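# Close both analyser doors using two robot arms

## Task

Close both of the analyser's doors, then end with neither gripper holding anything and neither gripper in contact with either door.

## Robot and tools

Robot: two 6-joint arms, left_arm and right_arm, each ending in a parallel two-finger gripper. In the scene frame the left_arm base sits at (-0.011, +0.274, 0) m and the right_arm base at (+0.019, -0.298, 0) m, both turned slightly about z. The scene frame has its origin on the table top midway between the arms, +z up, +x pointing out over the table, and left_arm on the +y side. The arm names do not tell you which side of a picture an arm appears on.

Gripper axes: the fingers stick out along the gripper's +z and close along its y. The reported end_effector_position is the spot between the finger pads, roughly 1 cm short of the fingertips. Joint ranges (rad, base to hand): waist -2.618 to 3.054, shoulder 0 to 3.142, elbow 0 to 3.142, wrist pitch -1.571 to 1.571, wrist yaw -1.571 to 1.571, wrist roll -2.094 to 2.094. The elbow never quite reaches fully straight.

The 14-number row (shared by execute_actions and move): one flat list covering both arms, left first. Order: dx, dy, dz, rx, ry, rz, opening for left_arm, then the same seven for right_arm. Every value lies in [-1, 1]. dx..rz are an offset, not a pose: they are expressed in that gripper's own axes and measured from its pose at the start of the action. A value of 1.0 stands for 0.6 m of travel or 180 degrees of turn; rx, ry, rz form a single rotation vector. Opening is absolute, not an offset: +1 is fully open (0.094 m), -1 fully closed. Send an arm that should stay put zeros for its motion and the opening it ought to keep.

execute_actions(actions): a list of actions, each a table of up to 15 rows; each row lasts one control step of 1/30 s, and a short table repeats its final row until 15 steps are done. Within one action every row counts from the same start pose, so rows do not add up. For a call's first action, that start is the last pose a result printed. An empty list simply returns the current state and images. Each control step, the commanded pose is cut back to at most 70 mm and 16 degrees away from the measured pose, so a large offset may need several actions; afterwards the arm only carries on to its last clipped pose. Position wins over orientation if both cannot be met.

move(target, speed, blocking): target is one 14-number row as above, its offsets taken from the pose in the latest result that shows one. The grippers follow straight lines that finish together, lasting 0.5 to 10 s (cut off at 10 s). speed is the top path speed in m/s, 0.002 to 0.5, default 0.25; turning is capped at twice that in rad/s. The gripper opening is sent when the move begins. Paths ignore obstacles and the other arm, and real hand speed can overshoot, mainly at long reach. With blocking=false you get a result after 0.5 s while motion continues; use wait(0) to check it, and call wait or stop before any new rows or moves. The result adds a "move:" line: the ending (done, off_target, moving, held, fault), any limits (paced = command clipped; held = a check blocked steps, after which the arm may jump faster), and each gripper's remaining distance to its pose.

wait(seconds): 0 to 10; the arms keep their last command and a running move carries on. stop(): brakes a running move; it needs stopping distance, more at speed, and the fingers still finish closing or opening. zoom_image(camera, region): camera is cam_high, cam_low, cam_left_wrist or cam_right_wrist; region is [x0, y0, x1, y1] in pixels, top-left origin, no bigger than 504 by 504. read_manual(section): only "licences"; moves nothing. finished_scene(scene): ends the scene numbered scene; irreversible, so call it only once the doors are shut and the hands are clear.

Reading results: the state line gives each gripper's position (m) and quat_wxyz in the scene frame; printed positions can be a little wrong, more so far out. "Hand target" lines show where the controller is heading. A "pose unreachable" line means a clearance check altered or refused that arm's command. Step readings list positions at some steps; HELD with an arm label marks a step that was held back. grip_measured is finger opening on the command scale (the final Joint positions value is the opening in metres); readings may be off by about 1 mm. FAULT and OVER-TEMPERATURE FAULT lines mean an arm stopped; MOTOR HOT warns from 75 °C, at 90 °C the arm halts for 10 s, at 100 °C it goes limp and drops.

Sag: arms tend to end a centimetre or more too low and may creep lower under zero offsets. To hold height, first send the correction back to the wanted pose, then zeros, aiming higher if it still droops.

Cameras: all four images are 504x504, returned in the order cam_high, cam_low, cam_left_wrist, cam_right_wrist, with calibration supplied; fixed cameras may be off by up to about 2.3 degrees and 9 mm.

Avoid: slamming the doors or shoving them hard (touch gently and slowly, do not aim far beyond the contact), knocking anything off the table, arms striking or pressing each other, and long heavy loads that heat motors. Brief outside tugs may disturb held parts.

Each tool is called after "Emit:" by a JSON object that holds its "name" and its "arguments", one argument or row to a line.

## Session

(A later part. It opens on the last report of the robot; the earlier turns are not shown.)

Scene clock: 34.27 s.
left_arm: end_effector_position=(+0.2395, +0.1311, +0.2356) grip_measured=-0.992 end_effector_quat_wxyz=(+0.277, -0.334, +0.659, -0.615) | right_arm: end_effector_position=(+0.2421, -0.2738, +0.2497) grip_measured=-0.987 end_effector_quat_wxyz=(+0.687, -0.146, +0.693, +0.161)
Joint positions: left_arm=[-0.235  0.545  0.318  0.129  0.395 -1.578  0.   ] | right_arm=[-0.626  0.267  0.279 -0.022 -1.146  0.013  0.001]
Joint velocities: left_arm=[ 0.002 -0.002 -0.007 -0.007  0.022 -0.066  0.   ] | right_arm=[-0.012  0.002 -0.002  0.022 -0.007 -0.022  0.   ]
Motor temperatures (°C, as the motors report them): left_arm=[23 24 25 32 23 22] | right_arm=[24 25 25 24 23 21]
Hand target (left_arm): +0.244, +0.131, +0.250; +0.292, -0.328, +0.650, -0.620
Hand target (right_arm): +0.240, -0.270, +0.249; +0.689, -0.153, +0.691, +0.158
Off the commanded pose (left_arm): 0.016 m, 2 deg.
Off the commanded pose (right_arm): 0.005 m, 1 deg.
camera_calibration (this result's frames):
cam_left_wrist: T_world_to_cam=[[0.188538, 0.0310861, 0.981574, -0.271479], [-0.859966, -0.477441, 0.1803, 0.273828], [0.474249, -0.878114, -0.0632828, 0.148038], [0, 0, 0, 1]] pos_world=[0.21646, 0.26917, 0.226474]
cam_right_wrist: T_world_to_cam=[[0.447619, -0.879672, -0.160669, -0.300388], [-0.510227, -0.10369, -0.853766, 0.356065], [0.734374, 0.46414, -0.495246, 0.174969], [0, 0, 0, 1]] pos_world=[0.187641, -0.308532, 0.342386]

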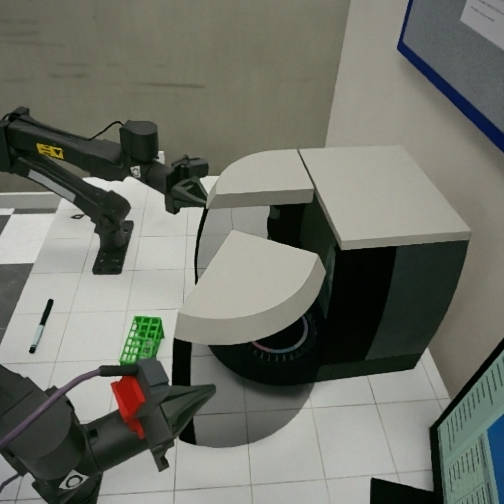

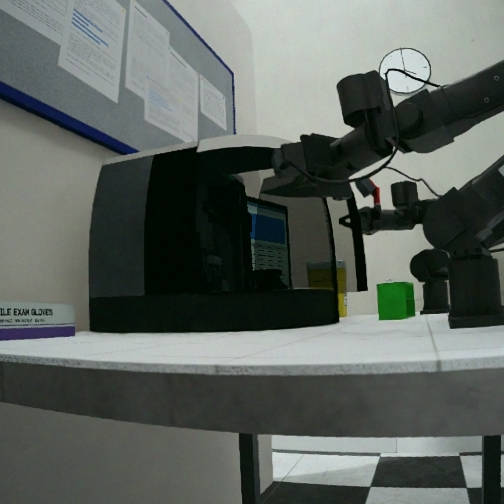

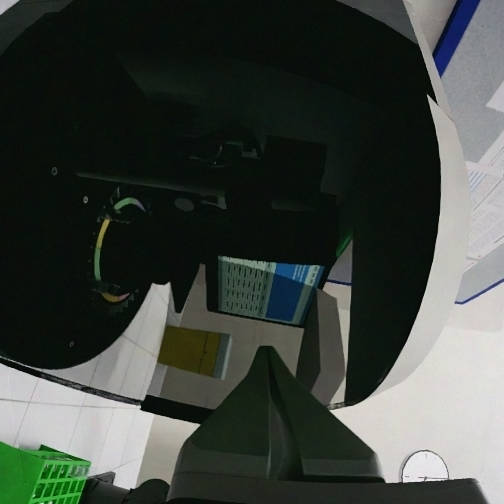

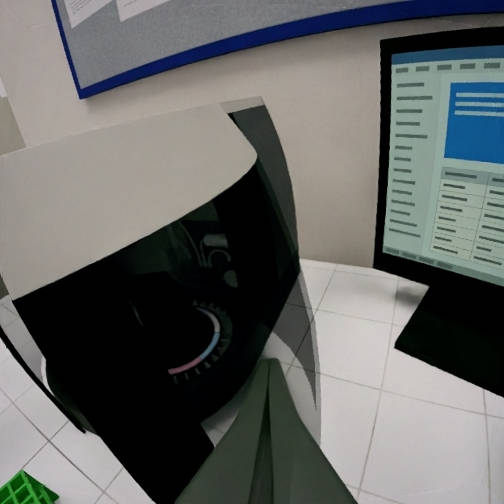

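Emit:
{"name": "zoom_image", "arguments": {
  "camera": "cam_high",
  "region": [180, 130, 380, 290]
}}

Emit:
{"name": "move", "arguments": {
  "target": [0,-0.02,0.012,0,0,0,-1, 0.0,0.0,0,0,0,0,-1],
  "speed": 0.03
}}

Region (180, 130, 380, 290) of cam_high's 504x504 image, scaled by 2.520, with more detail than that image has; it fills the top 403 rows of this view, and the rest is white.

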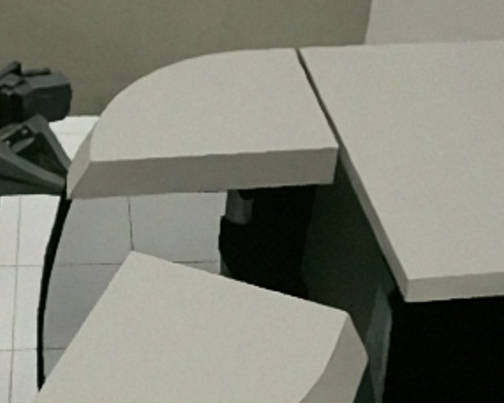

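Scene clock: 36.73 s.
left_arm: end_effector_position=(+0.2396, +0.1309, +0.2357) grip_measured=-0.992 end_effector_quat_wxyz=(+0.272, -0.339, +0.661, -0.612) | right_arm: end_effector_position=(+0.2421, -0.2738, +0.2497) grip_measured=-0.987 end_effector_quat_wxyz=(+0.687, -0.146, +0.693, +0.161)
Joint positions: left_arm=[-0.237  0.549  0.331  0.106  0.394 -1.583  0.   ] | right_arm=[-0.626  0.267  0.279 -0.022 -1.146  0.013  0.001]
Joint velocities: left_arm=[ 0.032 -0.017 -0.002 -0.037 -0.007 -0.007 -0.001] | right_arm=[-0.002  0.012 -0.002 -0.066  0.051 -0.051 -0.   ]
Motor temperatures (°C, as the motors report them): left_arm=[23 24 25 32 24 22] | right_arm=[24 25 25 24 23 21]
Hand target (left_arm): +0.245, +0.127, +0.247; +0.277, -0.334, +0.659, -0.615
Hand target (right_arm): +0.242, -0.274, +0.250; +0.687, -0.146, +0.693, +0.161
Off the commanded pose (left_arm): 0.014 m, 1 deg.
Off the commanded pose (right_arm): 0.000 m, 0 deg.
move: off_target (left_arm)
camera_calibration (this result's frames):
cam_left_wrist: T_world_to_cam=[[0.204107, 0.0311048, 0.978454, -0.274613], [-0.856948, -0.477521, 0.193941, 0.269794], [0.473265, -0.878069, -0.07081, 0.149793], [0, 0, 0, 1]] pos_world=[0.216358, 0.268903, 0.226979]
cam_right_wrist: T_world_to_cam=[[0.447619, -0.879672, -0.160669, -0.300388], [-0.510227, -0.10369, -0.853766, 0.356065], [0.734374, 0.46414, -0.495246, 0.174969], [0, 0, 0, 1]] pos_world=[0.187641, -0.308532, 0.342386]

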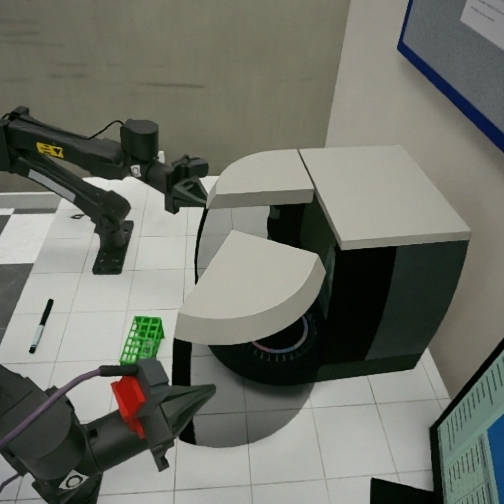

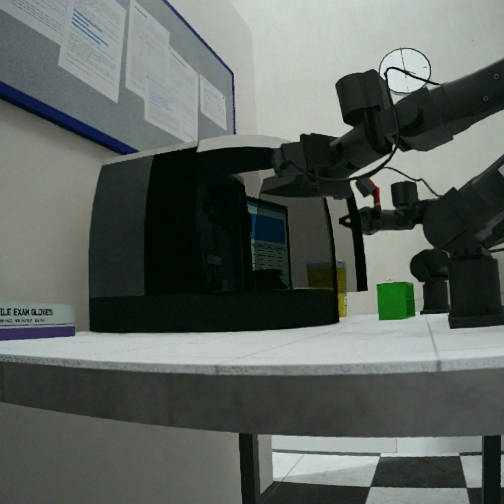

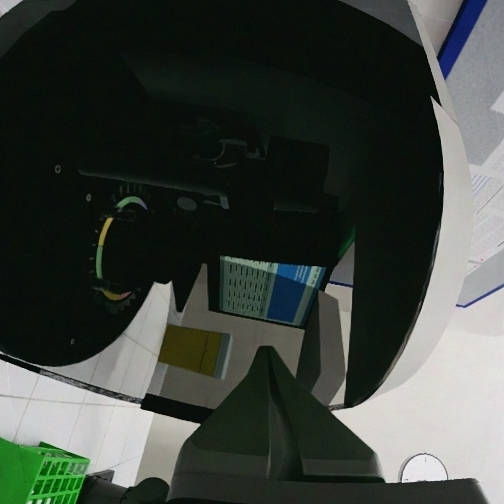

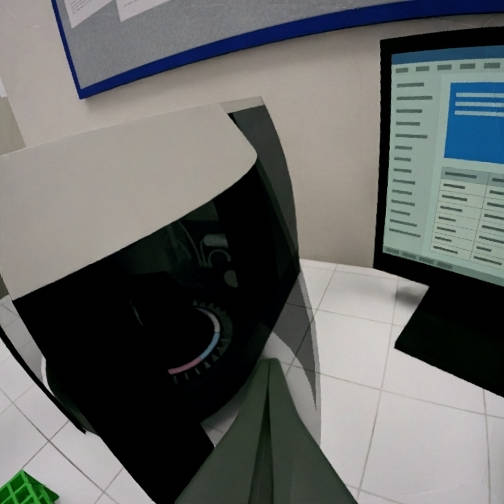

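Emit:
{"name": "move", "arguments": {
  "target": [-0.05,-0.02,-0.12,0,0,0,-1, -0.005,0.2,0.06,-0.045,0,0,-1],
  "speed": 0.05
}}

Scene clock: 40.00 s.
left_arm: end_effector_position=(+0.2089, +0.1988, +0.2354) grip_measured=-0.992 end_effector_quat_wxyz=(+0.245, -0.367, +0.654, -0.615) | right_arm: end_effector_position=(+0.2209, -0.1482, +0.2467) grip_measured=-0.987 end_effector_quat_wxyz=(+0.671, -0.201, +0.684, +0.207)
Joint positions: left_arm=[ 0.448  0.392  0.377 -0.246  1.068 -1.473  0.   ] | right_arm=[ 0.841  0.222  0.279 -0.072  0.174  0.015  0.001]
Joint velocities: left_arm=[-0.007 -0.002  0.007 -0.007  0.007  0.007  0.001] | right_arm=[-0.012 -0.007 -0.012  0.051 -0.007  0.066 -0.001]
Motor temperatures (°C, as the motors report them): left_arm=[23 24 25 33 24 22] | right_arm=[24 25 26 25 23 21]
Hand target (left_arm): +0.204, +0.197, +0.254; +0.270, -0.340, +0.657, -0.616
Hand target (right_arm): +0.222, -0.147, +0.252; +0.674, -0.197, +0.682, +0.207
Off the commanded pose (left_arm): 0.019 m, 5 deg.
Off the commanded pose (right_arm): 0.009 m, 1 deg.
move: off_target (left_arm)
camera_calibration (this result's frames):
cam_left_wrist: T_world_to_cam=[[0.266525, 0.0774347, 0.960712, -0.288212], [-0.838268, -0.473313, 0.270705, 0.253226], [0.475679, -0.877485, -0.0612384, 0.220988], [0, 0, 0, 1]] pos_world=[0.183968, 0.336086, 0.221873]
cam_right_wrist: T_world_to_cam=[[0.570658, -0.807094, -0.151491, -0.199553], [-0.492949, -0.189138, -0.849251, 0.3382], [0.656773, 0.559309, -0.505789, 0.164559], [0, 0, 0, 1]] pos_world=[0.172514, -0.189131, 0.340219]

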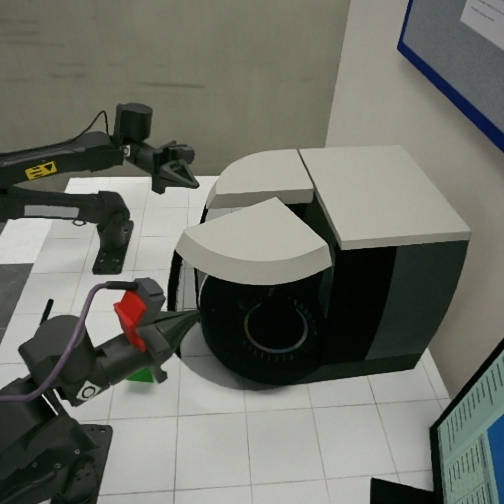

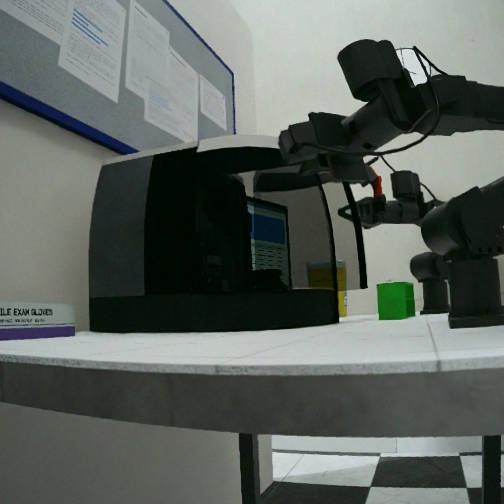

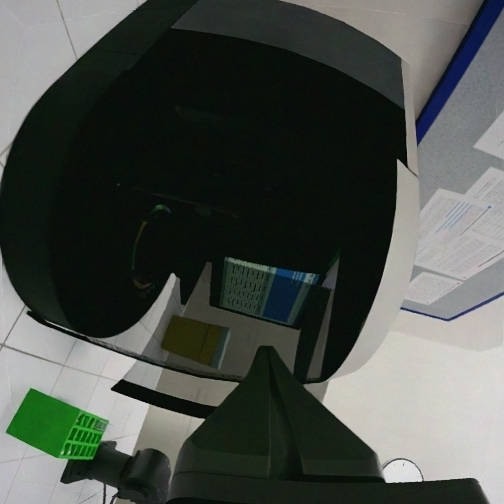

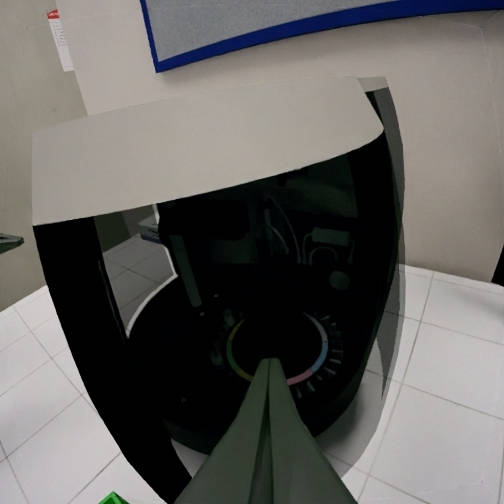

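Emit:
{"name": "move", "arguments": {
  "target": [-0.01,-0.01,-0.03,0,0,0,-1, -0.012,0.097,0.117,0,0,0,-1],
  "speed": 0.04
}}

Scene clock: 42.77 s.
left_arm: end_effector_position=(+0.2002, +0.2143, +0.2315) grip_measured=-0.992 end_effector_quat_wxyz=(+0.235, -0.382, +0.648, -0.616) | right_arm: end_effector_position=(+0.2412, -0.0692, +0.2345) grip_measured=-0.987 end_effector_quat_wxyz=(+0.660, -0.212, +0.695, +0.192)
Joint positions: left_arm=[ 0.641  0.419  0.408 -0.406  1.242 -1.343  0.   ] | right_arm=[1.139 0.793 0.321 0.41  0.477 0.015 0.001]
Joint velocities: left_arm=[-0.007  0.002  0.017 -0.037 -0.037  0.007 -0.001] | right_arm=[ 0.007 -0.002 -0.002  0.007 -0.022 -0.007  0.001]
Motor temperatures (°C, as the motors report them): left_arm=[23 24 25 33 24 22] | right_arm=[24 24 26 25 23 21]
Hand target (left_arm): +0.200, +0.214, +0.244; +0.245, -0.367, +0.652, -0.617
Hand target (right_arm): +0.244, -0.062, +0.252; +0.671, -0.202, +0.683, +0.206
Off the commanded pose (left_arm): 0.011 m, 2 deg.
Off the commanded pose (right_arm): 0.022 m, 3 deg.
move: off_target (left_arm, right_arm)
camera_calibration (this result's frames):
cam_left_wrist: T_world_to_cam=[[0.29152, 0.103446, 0.950955, -0.291664], [-0.824861, -0.476216, 0.304669, 0.244389], [0.484377, -0.873222, -0.053498, 0.234098], [0, 0, 0, 1]] pos_world=[0.173221, 0.350974, 0.215425]
cam_right_wrist: T_world_to_cam=[[0.564379, -0.815708, -0.126877, -0.154101], [-0.510048, -0.223712, -0.830544, 0.35009], [0.649097, 0.533455, -0.542308, 0.109485], [0, 0, 0, 1]] pos_world=[0.194468, -0.105787, 0.330587]

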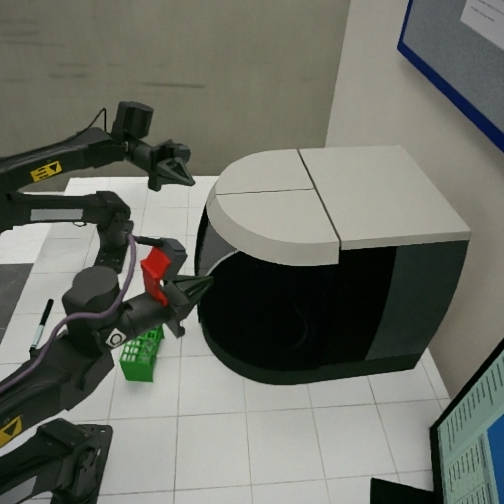

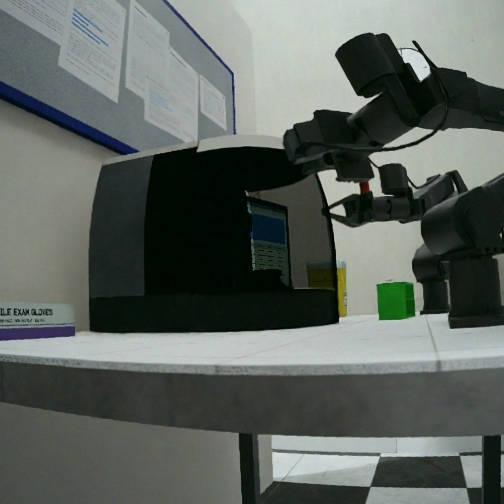

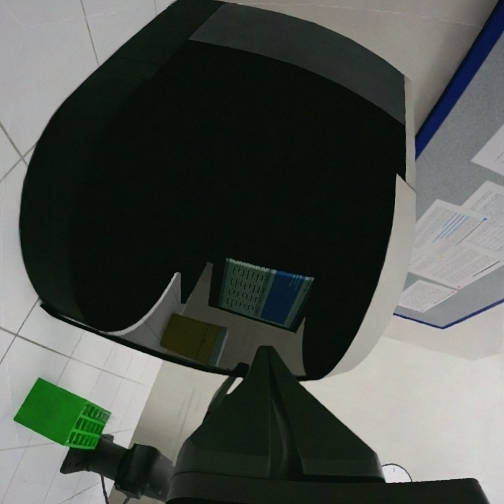

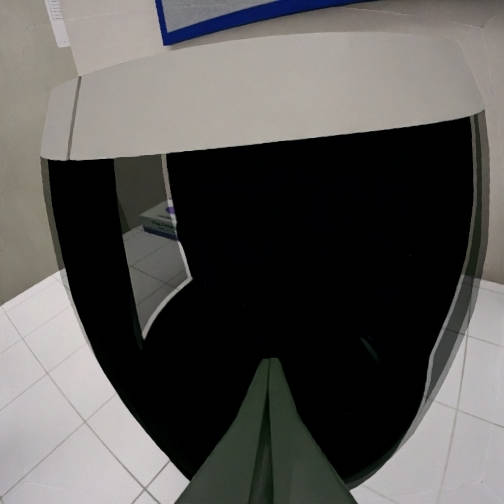

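Closed, it seems. A small confirming push, then retreat.

Emit:
{"name": "move", "arguments": {
  "target": [0,-0.02,0,0,0,0,-1, -0.02,0.005,0.015,0,0,0,-1],
  "speed": 0.03
}}

Emit:
{"name": "move", "arguments": {
  "target": [0,0,0,0,0,0,-1, 0,-0.05,-0.1,0,0,0,-1],
  "speed": 0.1
}}

Emit:
{"name": "zoom_image", "arguments": {
  "camera": "cam_high",
  "region": [160, 130, 380, 310]
}}

Scene clock: 43.80 s.
left_arm: end_effector_position=(+0.2009, +0.2150, +0.2287) grip_measured=-0.992 end_effector_quat_wxyz=(+0.224, -0.393, +0.644, -0.617) | right_arm: end_effector_position=(+0.2416, -0.0689, +0.2344) grip_measured=-0.987 end_effector_quat_wxyz=(+0.656, -0.216, +0.699, +0.188)
Joint positions: left_arm=[ 0.641  0.43   0.408 -0.417  1.24  -1.354  0.   ] | right_arm=[1.14  0.794 0.335 0.38  0.479 0.015 0.001]
Joint velocities: left_arm=[-0.012  0.012  0.002  0.037  0.022 -0.007 -0.001] | right_arm=[ 0.007  0.002 -0.002 -0.095 -0.022  0.007  0.001]
Motor temperatures (°C, as the motors report them): left_arm=[23 24 26 33 24 22] | right_arm=[24 24 26 25 23 21]
Hand target (left_arm): +0.202, +0.215, +0.243; +0.235, -0.382, +0.647, -0.616
Hand target (right_arm): +0.246, -0.062, +0.246; +0.660, -0.212, +0.695, +0.192
Off the commanded pose (left_arm): 0.015 m, 2 deg.
Off the commanded pose (right_arm): 0.015 m, 1 deg.
move: off_target (left_arm, right_arm)
camera_calibration (this result's frames):
cam_left_wrist: T_world_to_cam=[[0.315342, 0.123746, 0.940875, -0.296161], [-0.814954, -0.472674, 0.335305, 0.236411], [0.48622, -0.872506, -0.0482063, 0.232466], [0, 0, 0, 1]] pos_world=[0.173026, 0.351222, 0.210587]
cam_right_wrist: T_world_to_cam=[[0.562207, -0.818255, -0.119925, -0.155306], [-0.51663, -0.234267, -0.823537, 0.349471], [0.645769, 0.524955, -0.554442, 0.112086], [0, 0, 0, 1]] pos_world=[0.19548, -0.10405, 0.331323]

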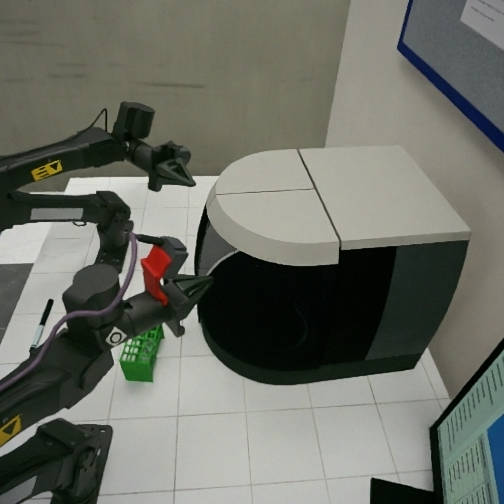

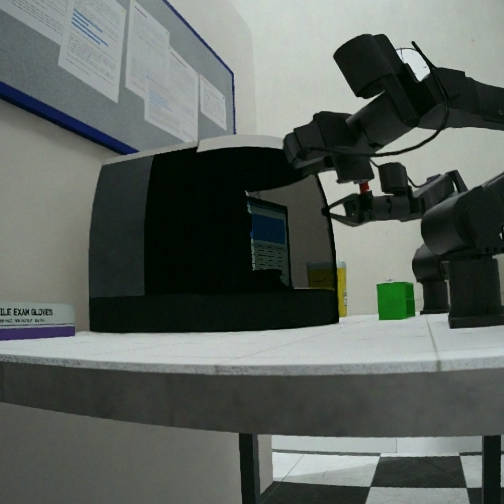

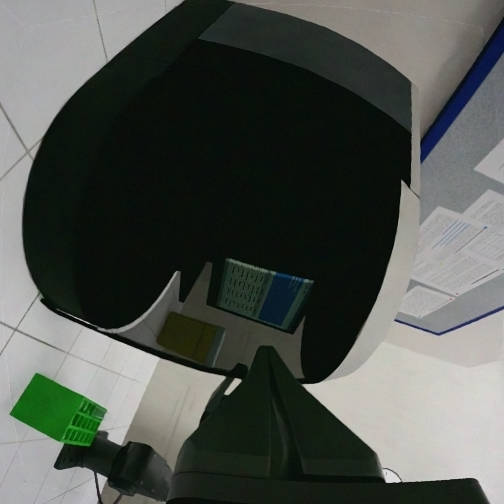

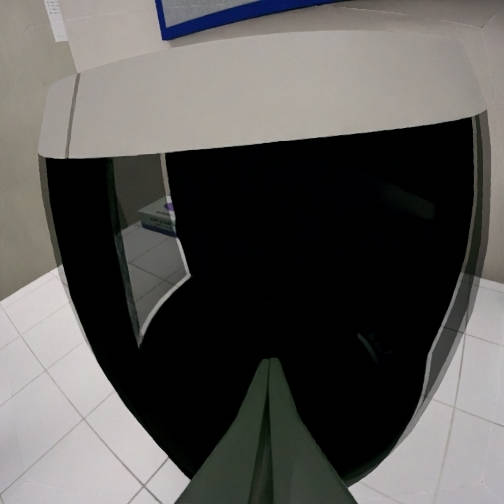

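Scene clock: 45.17 s.
left_arm: end_effector_position=(+0.2009, +0.2150, +0.2287) grip_measured=-0.992 end_effector_quat_wxyz=(+0.223, -0.394, +0.643, -0.618) | right_arm: end_effector_position=(+0.2109, -0.1230, +0.2346) grip_measured=-0.987 end_effector_quat_wxyz=(+0.650, -0.221, +0.704, +0.182)
Joint positions: left_arm=[ 0.641  0.43   0.408 -0.417  1.24  -1.357  0.   ] | right_arm=[ 1.141  0.348  0.302 -0.055  0.479  0.015  0.001]
Joint velocities: left_arm=[ 0.002  0.002 -0.007  0.007  0.007 -0.007 -0.   ] | right_arm=[ 0.017 -0.017 -0.012 -0.022 -0.007  0.007 -0.   ]
Motor temperatures (°C, as the motors report them): left_arm=[23 24 25 33 24 22] | right_arm=[24 24 26 26 23 21]
Hand target (left_arm): +0.201, +0.215, +0.229; +0.224, -0.393, +0.644, -0.617
Hand target (right_arm): +0.209, -0.126, +0.240; +0.656, -0.215, +0.699, +0.188
Off the commanded pose (left_arm): 0.000 m, 0 deg.
Off the commanded pose (right_arm): 0.007 m, 1 deg.
move: done
camera_calibration (this result's frames):
cam_left_wrist: T_world_to_cam=[[0.317064, 0.1261, 0.939984, -0.296809], [-0.81412, -0.472222, 0.337958, 0.23554], [0.486497, -0.872413, -0.0470644, 0.23213], [0, 0, 0, 1]] pos_world=[0.172935, 0.351168, 0.210318]
cam_right_wrist: T_world_to_cam=[[0.561604, -0.820009, -0.11039, -0.184653], [-0.52517, -0.250177, -0.813393, 0.318603], [0.639373, 0.514778, -0.571144, 0.1645], [0, 0, 0, 1]] pos_world=[0.165846, -0.15639, 0.332719]

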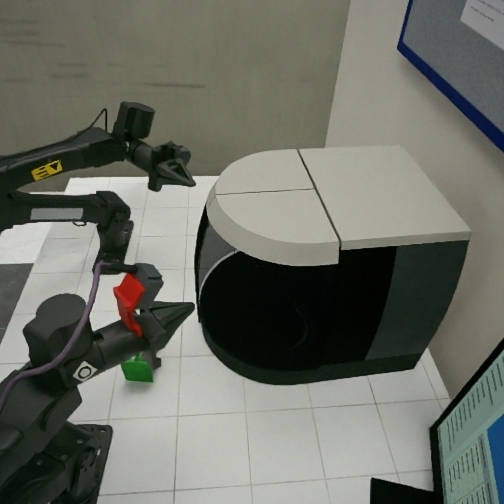

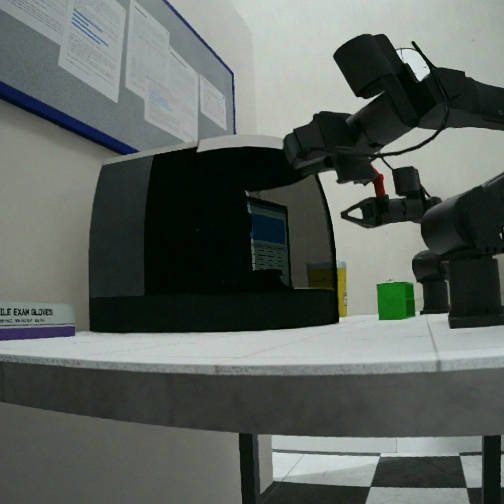

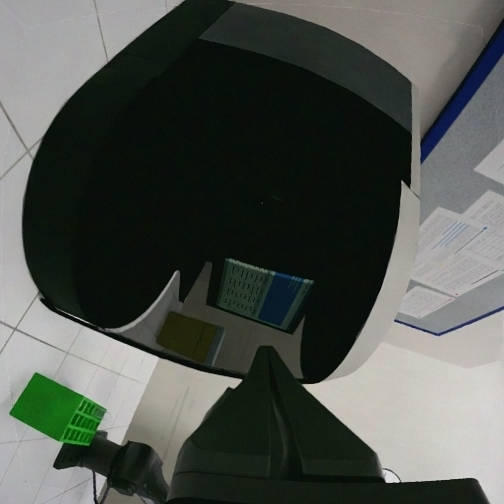

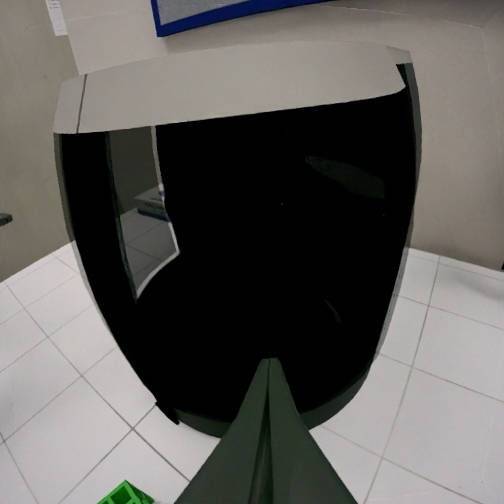

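Region (160, 130, 380, 310) of cam_high's 504x504 image, scaled by 2.291, with more detail than that image has; it fills the top 412 rows of this view, and the rest is white.

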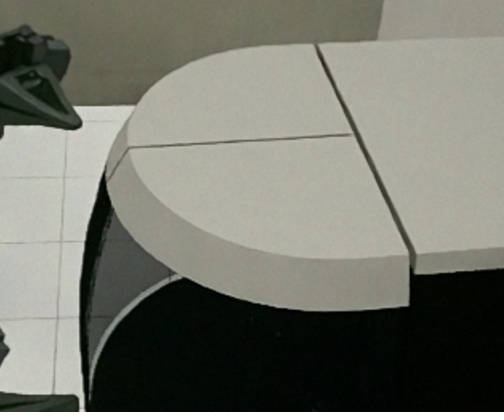

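Both doors are shut and both grippers are clear.

Emit:
{"name": "finished_scene", "arguments": {
  "scene": 2
}}

The scene is finished: the task was done.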